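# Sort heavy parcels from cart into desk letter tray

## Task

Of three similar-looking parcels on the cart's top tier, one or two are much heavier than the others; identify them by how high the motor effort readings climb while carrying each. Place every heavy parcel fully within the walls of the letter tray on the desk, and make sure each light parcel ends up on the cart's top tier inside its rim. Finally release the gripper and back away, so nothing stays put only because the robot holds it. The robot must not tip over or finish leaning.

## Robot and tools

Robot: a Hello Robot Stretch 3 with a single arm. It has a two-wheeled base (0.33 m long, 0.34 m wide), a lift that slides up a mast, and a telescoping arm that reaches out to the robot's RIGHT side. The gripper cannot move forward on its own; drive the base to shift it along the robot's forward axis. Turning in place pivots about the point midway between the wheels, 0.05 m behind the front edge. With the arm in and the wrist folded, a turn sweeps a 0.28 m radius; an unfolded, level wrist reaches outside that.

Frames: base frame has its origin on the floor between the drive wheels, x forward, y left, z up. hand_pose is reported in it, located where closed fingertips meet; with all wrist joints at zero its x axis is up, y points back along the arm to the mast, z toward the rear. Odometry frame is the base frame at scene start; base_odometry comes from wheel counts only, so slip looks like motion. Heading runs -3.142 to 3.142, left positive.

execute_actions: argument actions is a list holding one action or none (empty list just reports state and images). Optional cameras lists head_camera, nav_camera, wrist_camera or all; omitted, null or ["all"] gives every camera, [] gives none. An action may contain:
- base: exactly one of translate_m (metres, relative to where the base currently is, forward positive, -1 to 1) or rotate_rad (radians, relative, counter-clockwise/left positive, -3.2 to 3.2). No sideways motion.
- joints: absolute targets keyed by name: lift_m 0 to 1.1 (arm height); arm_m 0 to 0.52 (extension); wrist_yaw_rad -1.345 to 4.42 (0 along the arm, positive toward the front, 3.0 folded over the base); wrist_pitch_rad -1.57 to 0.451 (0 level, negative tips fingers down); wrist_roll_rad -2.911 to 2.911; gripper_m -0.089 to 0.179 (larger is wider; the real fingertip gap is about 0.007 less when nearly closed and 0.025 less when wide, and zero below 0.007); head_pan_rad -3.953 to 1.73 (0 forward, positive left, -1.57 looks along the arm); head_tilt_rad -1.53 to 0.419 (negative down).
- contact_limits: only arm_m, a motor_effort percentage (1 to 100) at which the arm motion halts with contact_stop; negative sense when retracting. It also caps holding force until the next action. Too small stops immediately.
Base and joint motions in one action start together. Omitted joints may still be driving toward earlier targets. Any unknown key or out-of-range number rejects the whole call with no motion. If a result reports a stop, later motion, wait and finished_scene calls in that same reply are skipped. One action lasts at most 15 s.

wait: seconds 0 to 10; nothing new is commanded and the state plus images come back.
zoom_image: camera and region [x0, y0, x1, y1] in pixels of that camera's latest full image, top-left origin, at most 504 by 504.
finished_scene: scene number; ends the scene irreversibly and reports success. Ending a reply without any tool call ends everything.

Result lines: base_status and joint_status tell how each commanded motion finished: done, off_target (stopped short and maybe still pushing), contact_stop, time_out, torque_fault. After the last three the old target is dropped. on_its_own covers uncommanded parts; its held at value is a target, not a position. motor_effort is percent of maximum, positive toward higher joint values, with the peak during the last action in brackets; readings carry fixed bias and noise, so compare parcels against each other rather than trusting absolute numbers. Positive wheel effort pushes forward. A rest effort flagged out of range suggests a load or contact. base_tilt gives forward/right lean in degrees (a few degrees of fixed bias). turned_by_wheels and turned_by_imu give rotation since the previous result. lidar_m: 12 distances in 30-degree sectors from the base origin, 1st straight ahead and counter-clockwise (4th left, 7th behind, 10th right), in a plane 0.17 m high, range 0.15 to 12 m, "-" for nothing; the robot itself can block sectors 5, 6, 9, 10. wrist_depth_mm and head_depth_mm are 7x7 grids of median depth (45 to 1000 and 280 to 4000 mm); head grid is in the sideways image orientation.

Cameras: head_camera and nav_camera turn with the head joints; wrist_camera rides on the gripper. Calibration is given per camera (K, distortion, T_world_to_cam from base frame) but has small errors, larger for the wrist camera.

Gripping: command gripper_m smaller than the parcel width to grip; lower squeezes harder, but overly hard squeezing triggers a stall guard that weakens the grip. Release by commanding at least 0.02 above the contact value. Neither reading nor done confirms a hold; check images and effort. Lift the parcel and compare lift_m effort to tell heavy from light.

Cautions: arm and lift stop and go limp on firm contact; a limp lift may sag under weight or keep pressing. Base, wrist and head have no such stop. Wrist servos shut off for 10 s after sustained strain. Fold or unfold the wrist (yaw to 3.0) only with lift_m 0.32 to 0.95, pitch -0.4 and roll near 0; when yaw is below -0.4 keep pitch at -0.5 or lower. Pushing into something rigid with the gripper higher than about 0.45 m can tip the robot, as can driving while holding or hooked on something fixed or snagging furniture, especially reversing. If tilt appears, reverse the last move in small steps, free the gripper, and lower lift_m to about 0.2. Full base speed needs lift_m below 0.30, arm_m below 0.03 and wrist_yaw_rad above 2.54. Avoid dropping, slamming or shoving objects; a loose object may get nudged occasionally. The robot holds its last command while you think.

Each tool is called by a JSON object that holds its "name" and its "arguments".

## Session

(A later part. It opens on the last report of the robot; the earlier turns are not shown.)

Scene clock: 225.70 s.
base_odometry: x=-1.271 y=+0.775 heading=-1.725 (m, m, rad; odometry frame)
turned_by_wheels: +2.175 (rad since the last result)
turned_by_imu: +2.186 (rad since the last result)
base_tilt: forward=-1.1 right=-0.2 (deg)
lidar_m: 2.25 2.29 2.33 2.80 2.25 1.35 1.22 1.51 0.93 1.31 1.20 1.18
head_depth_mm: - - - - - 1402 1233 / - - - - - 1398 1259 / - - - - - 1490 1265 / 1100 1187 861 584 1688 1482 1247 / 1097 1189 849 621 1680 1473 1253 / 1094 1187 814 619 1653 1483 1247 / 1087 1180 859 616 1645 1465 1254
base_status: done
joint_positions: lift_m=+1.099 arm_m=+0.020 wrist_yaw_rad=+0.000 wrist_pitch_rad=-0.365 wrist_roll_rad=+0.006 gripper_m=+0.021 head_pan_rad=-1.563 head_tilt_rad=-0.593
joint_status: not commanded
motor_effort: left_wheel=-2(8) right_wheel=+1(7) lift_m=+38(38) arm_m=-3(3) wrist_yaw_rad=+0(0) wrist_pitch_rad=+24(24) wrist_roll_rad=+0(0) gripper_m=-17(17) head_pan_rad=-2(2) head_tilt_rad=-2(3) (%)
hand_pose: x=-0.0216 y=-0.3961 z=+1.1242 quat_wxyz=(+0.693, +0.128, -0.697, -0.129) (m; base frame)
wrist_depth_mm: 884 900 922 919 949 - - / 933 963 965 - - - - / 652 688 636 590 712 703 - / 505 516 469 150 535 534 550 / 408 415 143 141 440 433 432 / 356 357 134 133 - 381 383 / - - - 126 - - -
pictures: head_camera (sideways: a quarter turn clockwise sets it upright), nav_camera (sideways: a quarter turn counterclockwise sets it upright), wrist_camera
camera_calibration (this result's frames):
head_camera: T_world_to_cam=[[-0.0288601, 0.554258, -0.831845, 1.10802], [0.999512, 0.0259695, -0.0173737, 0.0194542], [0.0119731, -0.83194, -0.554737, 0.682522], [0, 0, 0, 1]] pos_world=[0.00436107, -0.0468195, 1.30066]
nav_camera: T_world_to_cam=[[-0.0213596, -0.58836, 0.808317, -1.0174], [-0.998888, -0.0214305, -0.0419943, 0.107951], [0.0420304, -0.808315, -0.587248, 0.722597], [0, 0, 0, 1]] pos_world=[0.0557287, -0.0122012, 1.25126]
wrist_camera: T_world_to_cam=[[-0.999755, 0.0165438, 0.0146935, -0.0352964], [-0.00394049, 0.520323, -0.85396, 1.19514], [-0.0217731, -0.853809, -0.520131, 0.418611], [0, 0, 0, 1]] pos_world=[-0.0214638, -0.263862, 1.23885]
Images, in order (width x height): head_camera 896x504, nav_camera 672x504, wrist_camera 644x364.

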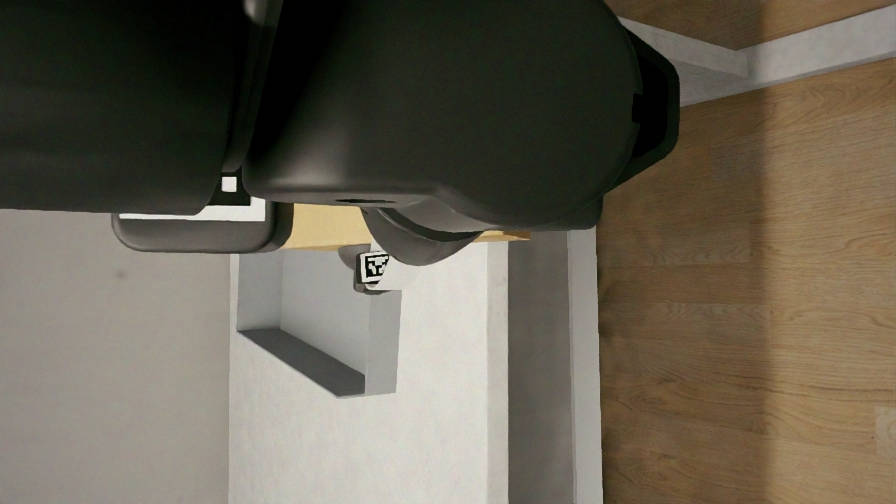

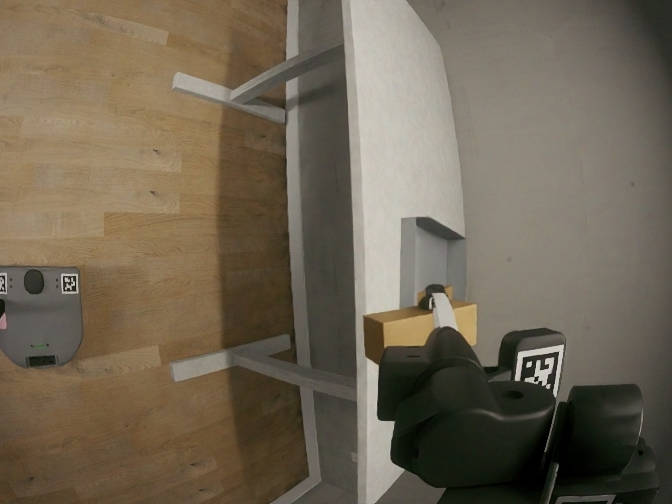

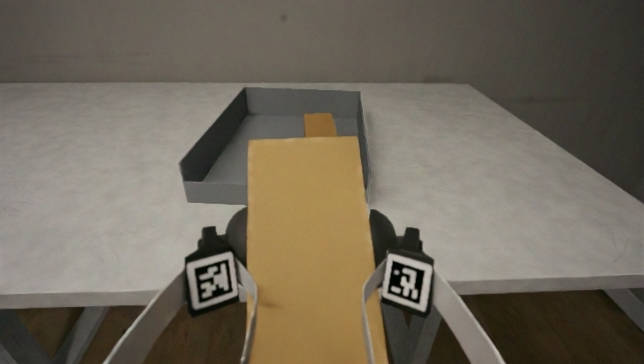

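{"name": "execute_actions", "arguments": {"actions": [{"base":{"rotate_rad":-0.72}}], "cameras": []}}

{"name": "execute_actions", "arguments": {"actions": [{"base":{"translate_m":0.15}}], "cameras": []}}

{"name": "execute_actions", "arguments": {"actions": [{"base":{"rotate_rad":0.72}}], "cameras": ["wrist_camera"]}}

{"name": "execute_actions", "arguments": {"actions": [{"joints":{"arm_m":0.44,"wrist_pitch_rad":-0.5}}], "cameras": ["wrist_camera","head_camera"]}}

Scene clock: 236.20 s.
base_odometry: x=-1.271 y=+0.775 heading=-2.445 (m, m, rad; odometry frame)
turned_by_wheels: -0.720 (rad since the last result)
turned_by_imu: -0.721 (rad since the last result)
base_tilt: forward=-1.0 right=-0.2 (deg)
lidar_m: 1.18 2.26 2.25 2.29 2.81 2.80 1.60 1.22 1.48 1.52 0.93 1.31
head_depth_mm: - - - - - 1480 1259 / - - - - - 1447 1255 / - - - - - 1490 1257 / 1519 1640 1712 2066 1781 1466 1249 / 1412 1537 863 1863 1806 1471 1220 / 1310 1417 865 672 1636 1370 1250 / 1210 1288 862 640 1644 1472 1248
base_status: done
joint_positions: lift_m=+1.099 arm_m=+0.020 wrist_yaw_rad=+0.000 wrist_pitch_rad=-0.365 wrist_roll_rad=+0.006 gripper_m=+0.021 head_pan_rad=-1.563 head_tilt_rad=-0.593
joint_status: not commanded
motor_effort: left_wheel=+1(8) right_wheel=-2(7) lift_m=+38(38) arm_m=-3(3) wrist_yaw_rad=+1(1) wrist_pitch_rad=+24(24) wrist_roll_rad=+0(0) gripper_m=-17(18) head_pan_rad=-2(2) head_tilt_rad=-3(3) (%)
hand_pose: x=-0.0215 y=-0.3961 z=+1.1242 quat_wxyz=(+0.693, +0.128, -0.697, -0.129) (m; base frame)
wrist_depth_mm: 837 970 - - - - 933 / 838 936 - - - - 976 / 673 675 686 - - - - / 513 510 506 150 - - - / 411 408 144 141 - - - / 345 378 134 133 - - - / - - - 126 - - -
pictures: none
No camera images: the call's "cameras" was empty. Leave "cameras" out to get every camera's image.

Scene clock: 238.90 s.
base_odometry: x=-1.386 y=+0.678 heading=-2.445 (m, m, rad; odometry frame)
turned_by_wheels: +0.000 (rad since the last result)
turned_by_imu: +0.001 (rad since the last result)
base_tilt: forward=-1.0 right=-0.2 (deg)
lidar_m: 1.03 2.15 2.15 2.28 2.91 2.91 1.74 1.35 1.59 0.89 1.21 1.21
head_depth_mm: - - - - - 1488 1258 / - - - - - 1441 1253 / - - - - - 1485 1257 / 1399 1501 864 622 1777 1472 1228 / 1288 1410 863 620 1224 1374 1251 / 1195 1268 859 620 1668 1472 1259 / 1111 1182 857 594 515 1467 1251
base_status: done
joint_positions: lift_m=+1.099 arm_m=+0.020 wrist_yaw_rad=+0.000 wrist_pitch_rad=-0.365 wrist_roll_rad=+0.006 gripper_m=+0.021 head_pan_rad=-1.563 head_tilt_rad=-0.593
joint_status: not commanded
motor_effort: left_wheel=+2(10) right_wheel=-2(3) lift_m=+38(38) arm_m=-3(3) wrist_yaw_rad=+0(0) wrist_pitch_rad=+24(24) wrist_roll_rad=+0(0) gripper_m=-18(17) head_pan_rad=-2(2) head_tilt_rad=-3(2) (%)
hand_pose: x=-0.0215 y=-0.3961 z=+1.1242 quat_wxyz=(+0.693, +0.128, -0.697, -0.129) (m; base frame)
wrist_depth_mm: 769 864 - - - - - / 805 917 - - - - - / 586 669 678 - - - - / 459 508 499 150 - - - / 398 418 143 141 - - - / 333 346 133 133 - - - / 296 305 - 125 - - -
pictures: none
No camera images: the call's "cameras" was empty. Leave "cameras" out to get every camera's image.

Scene clock: 241.03 s.
base_odometry: x=-1.386 y=+0.678 heading=-1.725 (m, m, rad; odometry frame)
turned_by_wheels: +0.720 (rad since the last result)
turned_by_imu: +0.723 (rad since the last result)
base_tilt: forward=-1.0 right=-0.2 (deg)
lidar_m: 2.15 2.22 2.28 2.91 2.42 1.49 1.35 1.62 0.89 1.21 1.04 1.03
head_depth_mm: - - - - - 1442 1260 / - - - - - 1444 1257 / - - - - - 1480 1250 / 1009 1101 819 576 534 1484 1252 / 1002 1104 867 621 533 1474 1255 / 999 1103 859 618 515 1465 1246 / 996 1098 857 616 514 1466 1246
base_status: done
joint_positions: lift_m=+1.099 arm_m=+0.020 wrist_yaw_rad=+0.000 wrist_pitch_rad=-0.365 wrist_roll_rad=+0.006 gripper_m=+0.021 head_pan_rad=-1.563 head_tilt_rad=-0.593
joint_status: not commanded
motor_effort: left_wheel=-2(8) right_wheel=+1(6) lift_m=+38(38) arm_m=-3(3) wrist_yaw_rad=+0(0) wrist_pitch_rad=+24(24) wrist_roll_rad=+0(0) gripper_m=-19(17) head_pan_rad=-2(2) head_tilt_rad=-2(3) (%)
hand_pose: x=-0.0215 y=-0.3961 z=+1.1242 quat_wxyz=(+0.693, +0.128, -0.697, -0.129) (m; base frame)
wrist_depth_mm: 828 796 846 850 890 885 903 / 825 864 906 914 926 922 - / 677 669 693 657 634 713 - / 509 511 493 150 479 538 537 / 409 412 143 141 443 418 433 / 347 346 134 132 - 358 362 / 296 302 292 126 296 306 305
pictures: wrist_camera
camera_calibration (this result's frames):
wrist_camera: T_world_to_cam=[[-0.999757, 0.0164435, 0.0146935, -0.0353129], [-0.0039927, 0.520323, -0.85396, 1.19514], [-0.0216874, -0.853811, -0.520131, 0.418606], [0, 0, 0, 1]] pos_world=[-0.021454, -0.263869, 1.23885]
Images, in order (width x height): wrist_camera 644x364.

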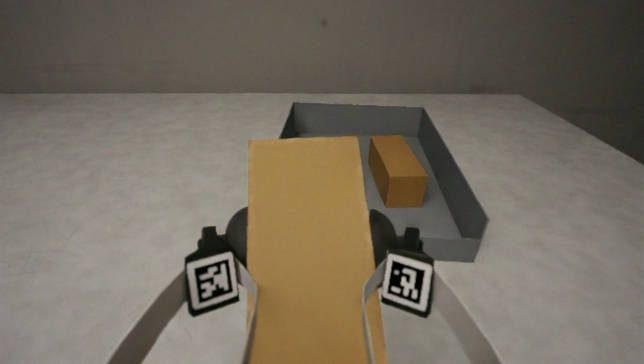

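Scene clock: 245.33 s.
base_odometry: x=-1.386 y=+0.678 heading=-1.725 (m, m, rad; odometry frame)
turned_by_wheels: +0.000 (rad since the last result)
turned_by_imu: +0.001 (rad since the last result)
base_tilt: forward=-1.1 right=-0.2 (deg)
lidar_m: 2.15 2.23 2.29 2.91 2.40 1.49 1.35 1.61 0.89 1.21 1.04 1.03
head_depth_mm: 1048 1125 824 601 538 1465 1261 / 1020 1124 770 596 536 1483 1259 / - 1121 819 599 537 1488 1263 / 1006 1096 773 600 534 1486 1257 / 1008 1107 865 620 517 1475 1256 / 998 1104 858 617 514 1473 1253 / 1001 1095 860 616 513 1474 1247
base_status: not commanded
joint_positions: lift_m=+1.099 arm_m=+0.440 wrist_yaw_rad=+0.000 wrist_pitch_rad=-0.554 wrist_roll_rad=+0.006 gripper_m=+0.021 head_pan_rad=-1.563 head_tilt_rad=-0.593
joint_status: wrist_pitch_rad off_target (ended at -0.554, target -0.500); the others done
motor_effort: left_wheel=-2(2) right_wheel=+1(1) lift_m=+38(38) arm_m=+4(6) wrist_yaw_rad=+0(0) wrist_pitch_rad=+20(23) wrist_roll_rad=+0(0) gripper_m=-18(17) head_pan_rad=-2(2) head_tilt_rad=-3(3) (%)
hand_pose: x=-0.0216 y=-0.7897 z=+1.0827 quat_wxyz=(+0.678, +0.193, -0.682, -0.195) (m; base frame)
wrist_depth_mm: 474 486 496 504 515 525 521 / 509 516 537 547 559 569 594 / 441 445 449 460 454 461 464 / 366 371 363 150 306 382 391 / 317 321 143 141 314 312 320 / 278 282 134 133 - 285 259 / 247 250 234 125 249 203 232
pictures: head_camera (sideways: a quarter turn clockwise sets it upright), wrist_camera
camera_calibration (this result's frames):
head_camera: T_world_to_cam=[[-0.028856, 0.554258, -0.831844, 1.10802], [0.999512, 0.0259621, -0.0173737, 0.0194542], [0.0119669, -0.83194, -0.554737, 0.682522], [0, 0, 0, 1]] pos_world=[0.00436073, -0.0468194, 1.30066]
wrist_camera: T_world_to_cam=[[-0.999755, 0.0135333, 0.0175282, -0.0336299], [-0.00388368, 0.672111, -0.74044, 1.36148], [-0.0218015, -0.740327, -0.671894, 0.314884], [0, 0, 0, 1]] pos_world=[-0.0214692, -0.681494, 1.22025]
Images, in order (width x height): head_camera 896x504, wrist_camera 644x364.

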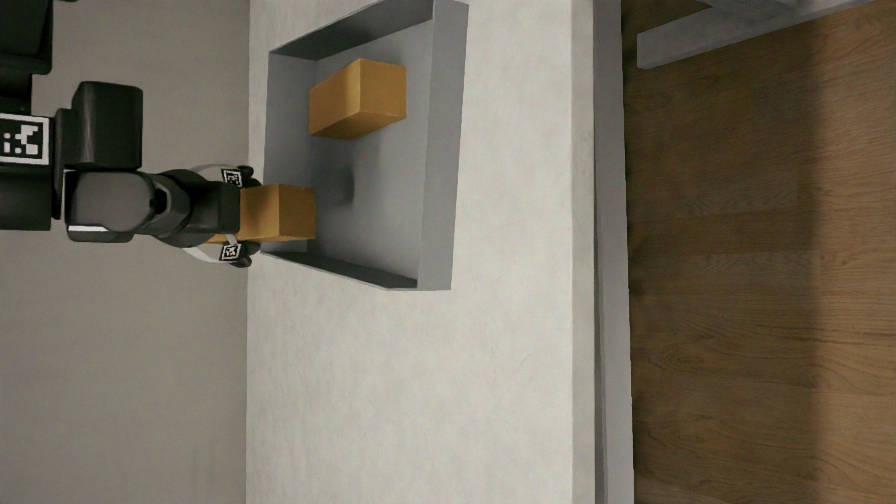

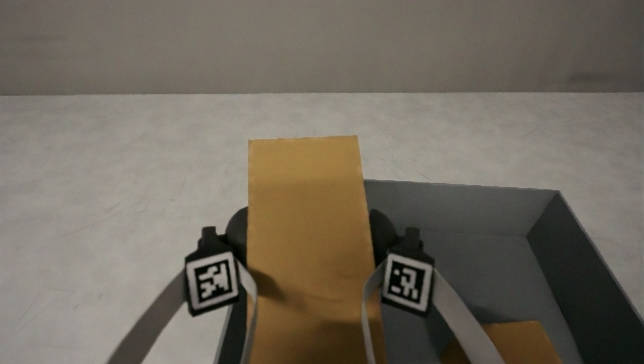

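{"name": "execute_actions", "arguments": {"actions": [{"base":{"translate_m":-0.035},"joints":{"wrist_pitch_rad":-0.88,"arm_m":0.47}}], "cameras": ["wrist_camera","head_camera"]}}

Scene clock: 248.07 s.
base_odometry: x=-1.381 y=+0.713 heading=-1.725 (m, m, rad; odometry frame)
turned_by_wheels: +0.000 (rad since the last result)
turned_by_imu: +0.001 (rad since the last result)
base_tilt: forward=-1.1 right=-0.2 (deg)
lidar_m: 2.19 2.26 2.30 2.90 2.36 1.46 1.32 1.58 0.88 1.21 1.09 1.06
head_depth_mm: 1051 1133 873 600 538 1414 1251 / 1023 1124 820 597 539 1490 1249 / - 1120 740 597 537 1480 1260 / 1012 1110 773 597 535 1479 1250 / 1009 1107 862 604 532 1475 1257 / 1001 1106 862 619 534 1470 1256 / 1004 1102 859 616 531 1469 1246
base_status: done
joint_positions: lift_m=+1.099 arm_m=+0.470 wrist_yaw_rad=+0.000 wrist_pitch_rad=-0.912 wrist_roll_rad=+0.006 gripper_m=+0.021 head_pan_rad=-1.563 head_tilt_rad=-0.593
joint_status: all done
motor_effort: left_wheel=-2(9) right_wheel=+2(6) lift_m=+38(38) arm_m=+4(4) wrist_yaw_rad=+0(0) wrist_pitch_rad=+12(20) wrist_roll_rad=+0(0) gripper_m=-18(18) head_pan_rad=-2(2) head_tilt_rad=-3(4) (%)
hand_pose: x=-0.0216 y=-0.7523 z=+1.0207 quat_wxyz=(+0.633, +0.311, -0.636, -0.313) (m; base frame)
wrist_depth_mm: 319 322 322 329 334 337 337 / 290 293 262 267 261 254 300 / 266 268 264 270 271 268 272 / 246 245 241 149 252 253 214 / 229 211 186 141 182 183 201 / 215 187 134 133 - 170 188 / 203 195 198 126 182 158 187
pictures: head_camera (sideways: a quarter turn clockwise sets it upright), wrist_camera
camera_calibration (this result's frames):
head_camera: T_world_to_cam=[[-0.0288561, 0.554258, -0.831844, 1.10802], [0.999512, 0.0259623, -0.0173737, 0.0194542], [0.0119671, -0.83194, -0.554737, 0.682522], [0, 0, 0, 1]] pos_world=[0.00436074, -0.0468194, 1.30066]
wrist_camera: T_world_to_cam=[[-0.999752, 0.0068386, 0.0211718, -0.0418494], [-0.00362197, 0.888871, -0.458144, 1.16535], [-0.021952, -0.458107, -0.888626, 0.734457], [0, 0, 0, 1]] pos_world=[-0.0214954, -0.699095, 1.18744]
Images, in order (width x height): head_camera 896x504, wrist_camera 644x364.

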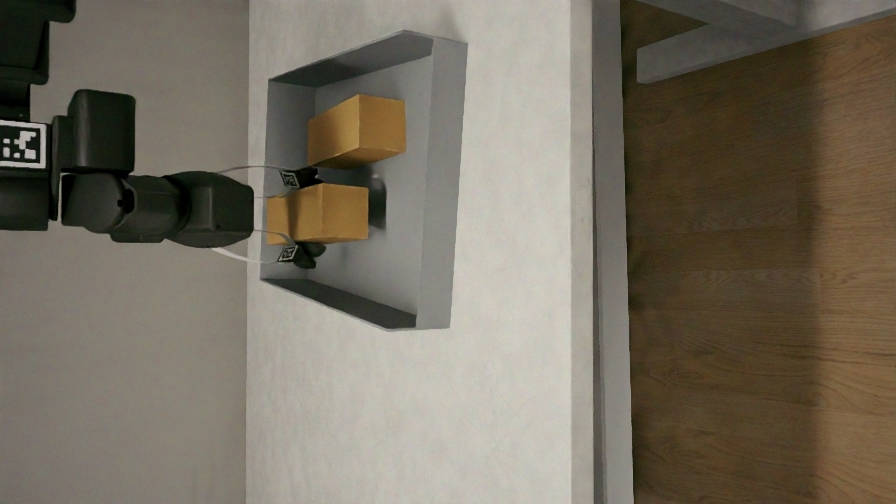

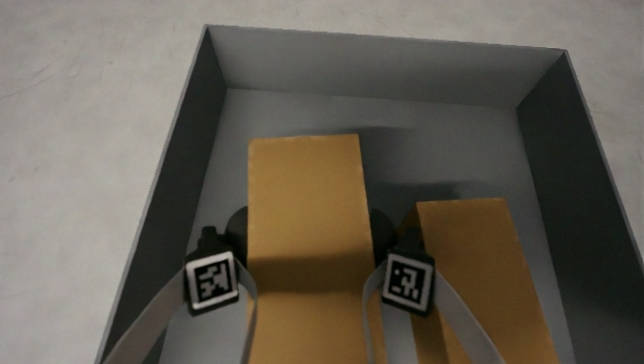

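{"name": "execute_actions", "arguments": {"actions": [{"base":{"translate_m":0.01},"joints":{"lift_m":1.072}}], "cameras": ["wrist_camera","head_camera"]}}

{"name": "execute_actions", "arguments": {"actions": [{"joints":{"gripper_m":0.07}}], "cameras": ["wrist_camera"]}}

{"name": "execute_actions", "arguments": {"actions": [{"joints":{"lift_m":1.1,"wrist_pitch_rad":-0.4}}], "cameras": []}}

{"name": "execute_actions", "arguments": {"actions": [{"joints":{"arm_m":0.02}}]}}

Scene clock: 251.20 s.
base_odometry: x=-1.382 y=+0.703 heading=-1.725 (m, m, rad; odometry frame)
turned_by_wheels: +0.000 (rad since the last result)
turned_by_imu: +0.001 (rad since the last result)
base_tilt: forward=-1.1 right=-0.2 (deg)
lidar_m: 2.18 2.26 2.29 2.90 2.38 1.47 1.32 1.59 0.88 1.21 1.08 1.05
head_depth_mm: - 1129 879 602 538 1450 1240 / 1035 1138 823 596 538 1478 1260 / - - 747 600 535 1481 1261 / 1014 1112 773 598 534 1488 1250 / 1011 1098 860 613 532 1481 1252 / 1004 1101 861 619 532 1476 1257 / 1000 1095 859 618 531 1471 1255
base_status: done
joint_positions: lift_m=+1.072 arm_m=+0.470 wrist_yaw_rad=+0.000 wrist_pitch_rad=-0.914 wrist_roll_rad=+0.006 gripper_m=+0.021 head_pan_rad=-1.563 head_tilt_rad=-0.593
joint_status: all done
motor_effort: left_wheel=-3(5) right_wheel=+1(8) lift_m=+19(34) arm_m=+3(3) wrist_yaw_rad=+0(0) wrist_pitch_rad=+12(12) wrist_roll_rad=+0(0) gripper_m=-17(17) head_pan_rad=-2(2) head_tilt_rad=-3(4) (%)
hand_pose: x=-0.0216 y=-0.7520 z=+0.9934 quat_wxyz=(+0.633, +0.311, -0.636, -0.313) (m; base frame)
wrist_depth_mm: 278 279 224 223 222 222 221 / 255 256 246 255 253 254 212 / 234 235 233 235 239 242 209 / 216 211 212 149 222 164 205 / 202 170 171 141 190 152 186 / 189 148 135 133 - 142 174 / 178 140 174 126 177 134 135
pictures: head_camera (sideways: a quarter turn clockwise sets it upright), wrist_camera
camera_calibration (this result's frames):
head_camera: T_world_to_cam=[[-0.0288559, 0.554258, -0.831844, 1.10802], [0.999512, 0.025962, -0.0173737, 0.0194542], [0.0119668, -0.83194, -0.554737, 0.682522], [0, 0, 0, 1]] pos_world=[0.00436072, -0.0468194, 1.30066]
wrist_camera: T_world_to_cam=[[-0.999752, 0.00681198, 0.0211808, -0.0413022], [-0.0036205, 0.889481, -0.456959, 1.15185], [-0.0219527, -0.456922, -0.889236, 0.711809], [0, 0, 0, 1]] pos_world=[-0.0214955, -0.699029, 1.16019]
Images, in order (width x height): head_camera 896x504, wrist_camera 644x364.

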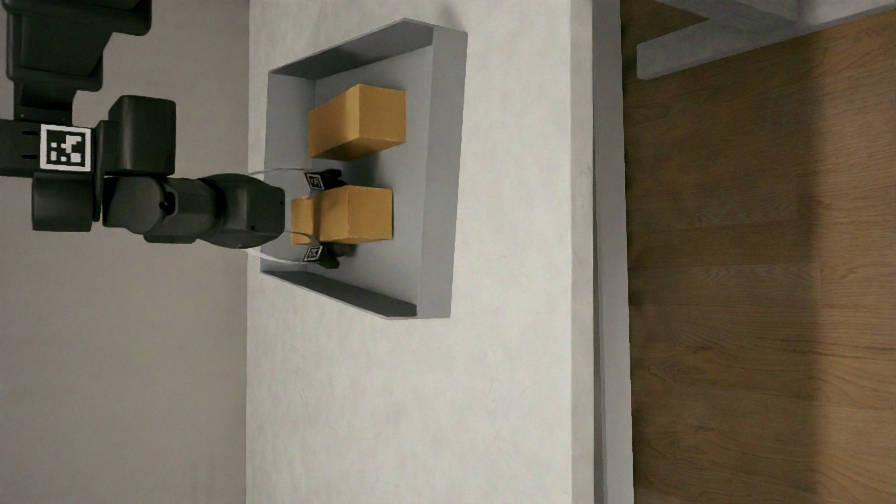

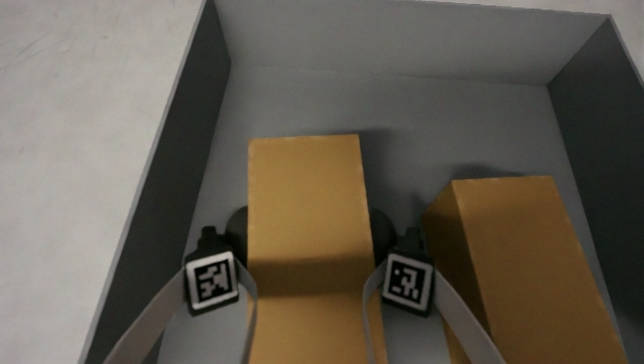

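Scene clock: 252.50 s.
base_odometry: x=-1.382 y=+0.703 heading=-1.725 (m, m, rad; odometry frame)
turned_by_wheels: +0.000 (rad since the last result)
turned_by_imu: +0.000 (rad since the last result)
base_tilt: forward=-1.0 right=-0.1 (deg)
lidar_m: 2.18 2.26 2.30 2.90 2.37 1.47 1.32 1.59 0.88 1.21 1.08 1.05
head_depth_mm: - 1136 877 602 539 1457 1247 / 1034 1136 822 598 537 1485 1255 / - - 777 599 535 1483 1251 / 1011 1116 773 600 535 1484 1253 / 1005 1109 862 612 534 1473 1246 / 1003 1101 861 617 533 1473 1252 / 999 1094 859 618 531 1473 1250
base_status: not commanded
joint_positions: lift_m=+1.072 arm_m=+0.470 wrist_yaw_rad=+0.000 wrist_pitch_rad=-0.892 wrist_roll_rad=+0.006 gripper_m=+0.070 head_pan_rad=-1.563 head_tilt_rad=-0.593
joint_status: all done
motor_effort: left_wheel=-3(1) right_wheel=+1(1) lift_m=+19(19) arm_m=+4(3) wrist_yaw_rad=+0(1) wrist_pitch_rad=+5(13) wrist_roll_rad=+0(0) gripper_m=+0(90) head_pan_rad=-2(2) head_tilt_rad=-3(3) (%)
hand_pose: x=-0.0216 y=-0.7567 z=+0.9964 quat_wxyz=(+0.636, +0.304, -0.640, -0.306) (m; base frame)
wrist_depth_mm: 292 294 225 227 225 225 311 / 263 266 249 259 255 248 223 / 243 243 237 246 247 250 210 / 221 218 216 166 228 229 205 / 206 182 158 155 189 157 193 / 192 153 145 143 - 145 174 / 181 176 177 134 179 138 138
pictures: wrist_camera
camera_calibration (this result's frames):
wrist_camera: T_world_to_cam=[[-0.999752, 0.00726843, 0.0210312, -0.0408405], [-0.00362199, 0.879386, -0.476095, 1.16883], [-0.021955, -0.476053, -0.879142, 0.687827], [0, 0, 0, 1]] pos_world=[-0.0214957, -0.70011, 1.16203]
Images, in order (width x height): wrist_camera 644x364.

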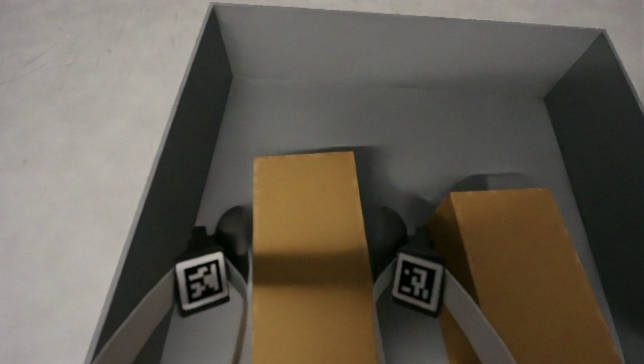

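Scene clock: 253.57 s.
base_odometry: x=-1.382 y=+0.703 heading=-1.725 (m, m, rad; odometry frame)
turned_by_wheels: +0.000 (rad since the last result)
turned_by_imu: +0.000 (rad since the last result)
base_tilt: forward=-1.0 right=-0.2 (deg)
lidar_m: 2.17 2.25 2.31 2.90 2.38 1.47 1.32 1.59 0.88 1.21 1.08 1.05
head_depth_mm: 1053 1134 878 601 538 1439 1244 / 1023 1126 821 598 537 1473 1258 / - 1153 817 597 536 1474 1255 / 1011 1126 794 599 535 1482 1258 / 1003 1113 859 613 534 1469 1247 / 1004 1096 859 617 532 1488 1252 / 998 1093 858 616 531 1469 1246
base_status: not commanded
joint_positions: lift_m=+1.100 arm_m=+0.470 wrist_yaw_rad=+0.000 wrist_pitch_rad=-0.419 wrist_roll_rad=+0.006 gripper_m=+0.070 head_pan_rad=-1.563 head_tilt_rad=-0.593
joint_status: all done
motor_effort: left_wheel=-3(2) right_wheel=+1(1) lift_m=+34(36) arm_m=+4(3) wrist_yaw_rad=+1(0) wrist_pitch_rad=+7(8) wrist_roll_rad=+0(0) gripper_m=+1(0) head_pan_rad=-2(2) head_tilt_rad=-3(4) (%)
hand_pose: x=-0.0216 y=-0.8389 z=+1.1121 quat_wxyz=(+0.690, +0.147, -0.693, -0.148) (m; base frame)
wrist_depth_mm: 429 435 441 454 467 474 478 / 468 478 495 500 509 520 541 / 509 529 536 556 570 577 593 / 456 468 471 467 475 481 492 / 382 384 400 393 401 394 392 / 322 331 279 283 - 274 335 / 280 282 269 284 285 277 285
pictures: none
No camera images: the call's "cameras" was empty. Leave "cameras" out to get every camera's image.

Scene clock: 258.07 s.
base_odometry: x=-1.382 y=+0.703 heading=-1.725 (m, m, rad; odometry frame)
turned_by_wheels: +0.000 (rad since the last result)
turned_by_imu: +0.001 (rad since the last result)
base_tilt: forward=-1.0 right=-0.2 (deg)
lidar_m: 2.17 2.25 2.30 2.91 2.37 1.47 1.32 1.59 0.88 1.21 1.08 1.05
head_depth_mm: - - - - - 1429 1246 / - - - - - 1449 1256 / - - - - - 1487 1256 / 1013 1106 791 575 536 1480 1254 / 1006 1108 861 604 533 1477 1253 / 1008 1102 863 618 533 1479 1251 / 995 1096 859 616 531 1485 1252
base_status: not commanded
joint_positions: lift_m=+1.100 arm_m=+0.020 wrist_yaw_rad=+0.000 wrist_pitch_rad=-0.418 wrist_roll_rad=+0.006 gripper_m=+0.070 head_pan_rad=-1.563 head_tilt_rad=-0.593
joint_status: all done
motor_effort: left_wheel=-3(3) right_wheel=+1(1) lift_m=+34(34) arm_m=-4(7) wrist_yaw_rad=+0(0) wrist_pitch_rad=+7(7) wrist_roll_rad=+0(0) gripper_m=+1(1) head_pan_rad=-2(2) head_tilt_rad=-2(3) (%)
hand_pose: x=-0.0216 y=-0.3898 z=+1.1123 quat_wxyz=(+0.690, +0.146, -0.694, -0.147) (m; base frame)
wrist_depth_mm: 807 821 823 880 867 909 917 / 818 815 845 852 905 880 - / 586 600 577 578 575 629 670 / 468 472 470 470 448 490 497 / 385 384 390 381 377 398 397 / 326 333 321 332 - 333 337 / 284 287 287 285 291 297 299
pictures: head_camera (sideways: a quarter turn clockwise sets it upright), nav_camera (sideways: a quarter turn counterclockwise sets it upright), wrist_camera
camera_calibration (this result's frames):
head_camera: T_world_to_cam=[[-0.028856, 0.554258, -0.831844, 1.10802], [0.999512, 0.0259621, -0.0173737, 0.0194542], [0.0119669, -0.83194, -0.554737, 0.682522], [0, 0, 0, 1]] pos_world=[0.00436073, -0.0468194, 1.30066]
nav_camera: T_world_to_cam=[[-0.021364, -0.58836, 0.808317, -1.0174], [-0.998888, -0.0214231, -0.0419943, 0.107951], [0.0420244, -0.808315, -0.587248, 0.722597], [0, 0, 0, 1]] pos_world=[0.0557286, -0.0122015, 1.25126]
wrist_camera: T_world_to_cam=[[-0.999756, 0.0157178, 0.0155398, -0.0364831], [-0.00394502, 0.564885, -0.82516, 1.16702], [-0.0217479, -0.82502, -0.564685, 0.478611], [0, 0, 0, 1]] pos_world=[-0.0214615, -0.263793, 1.23381]
Images, in order (width x height): head_camera 896x504, nav_camera 672x504, wrist_camera 644x364.

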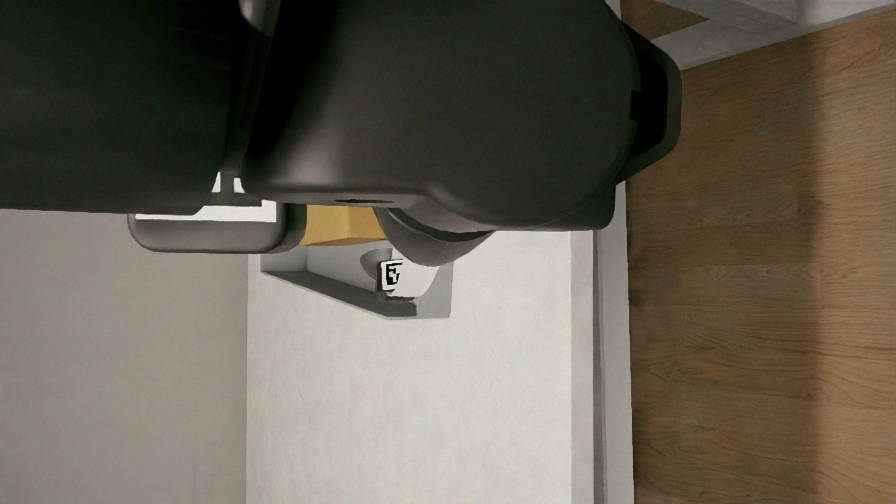

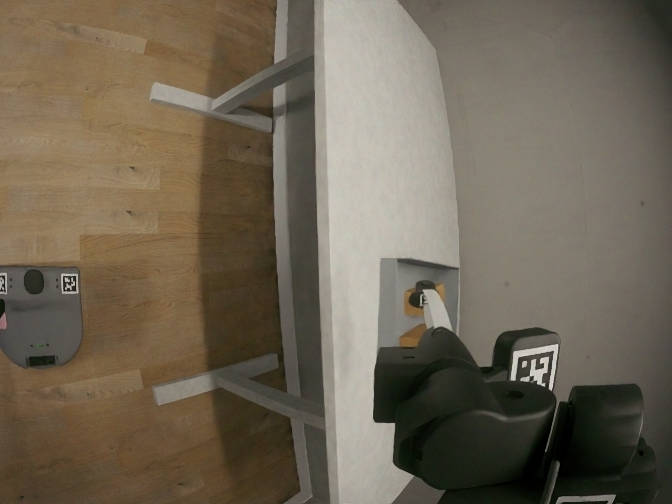

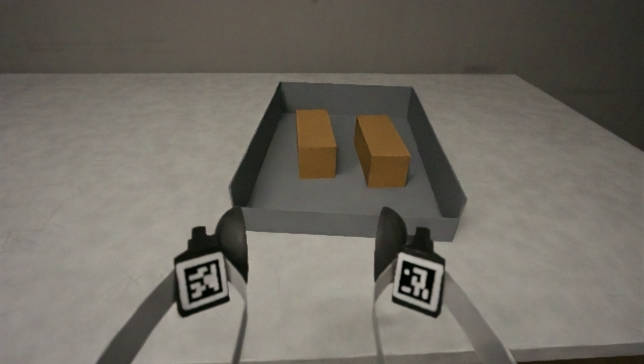

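{"name": "finished_scene", "arguments": {"scene": 2}}

The scene is finished: the task was done.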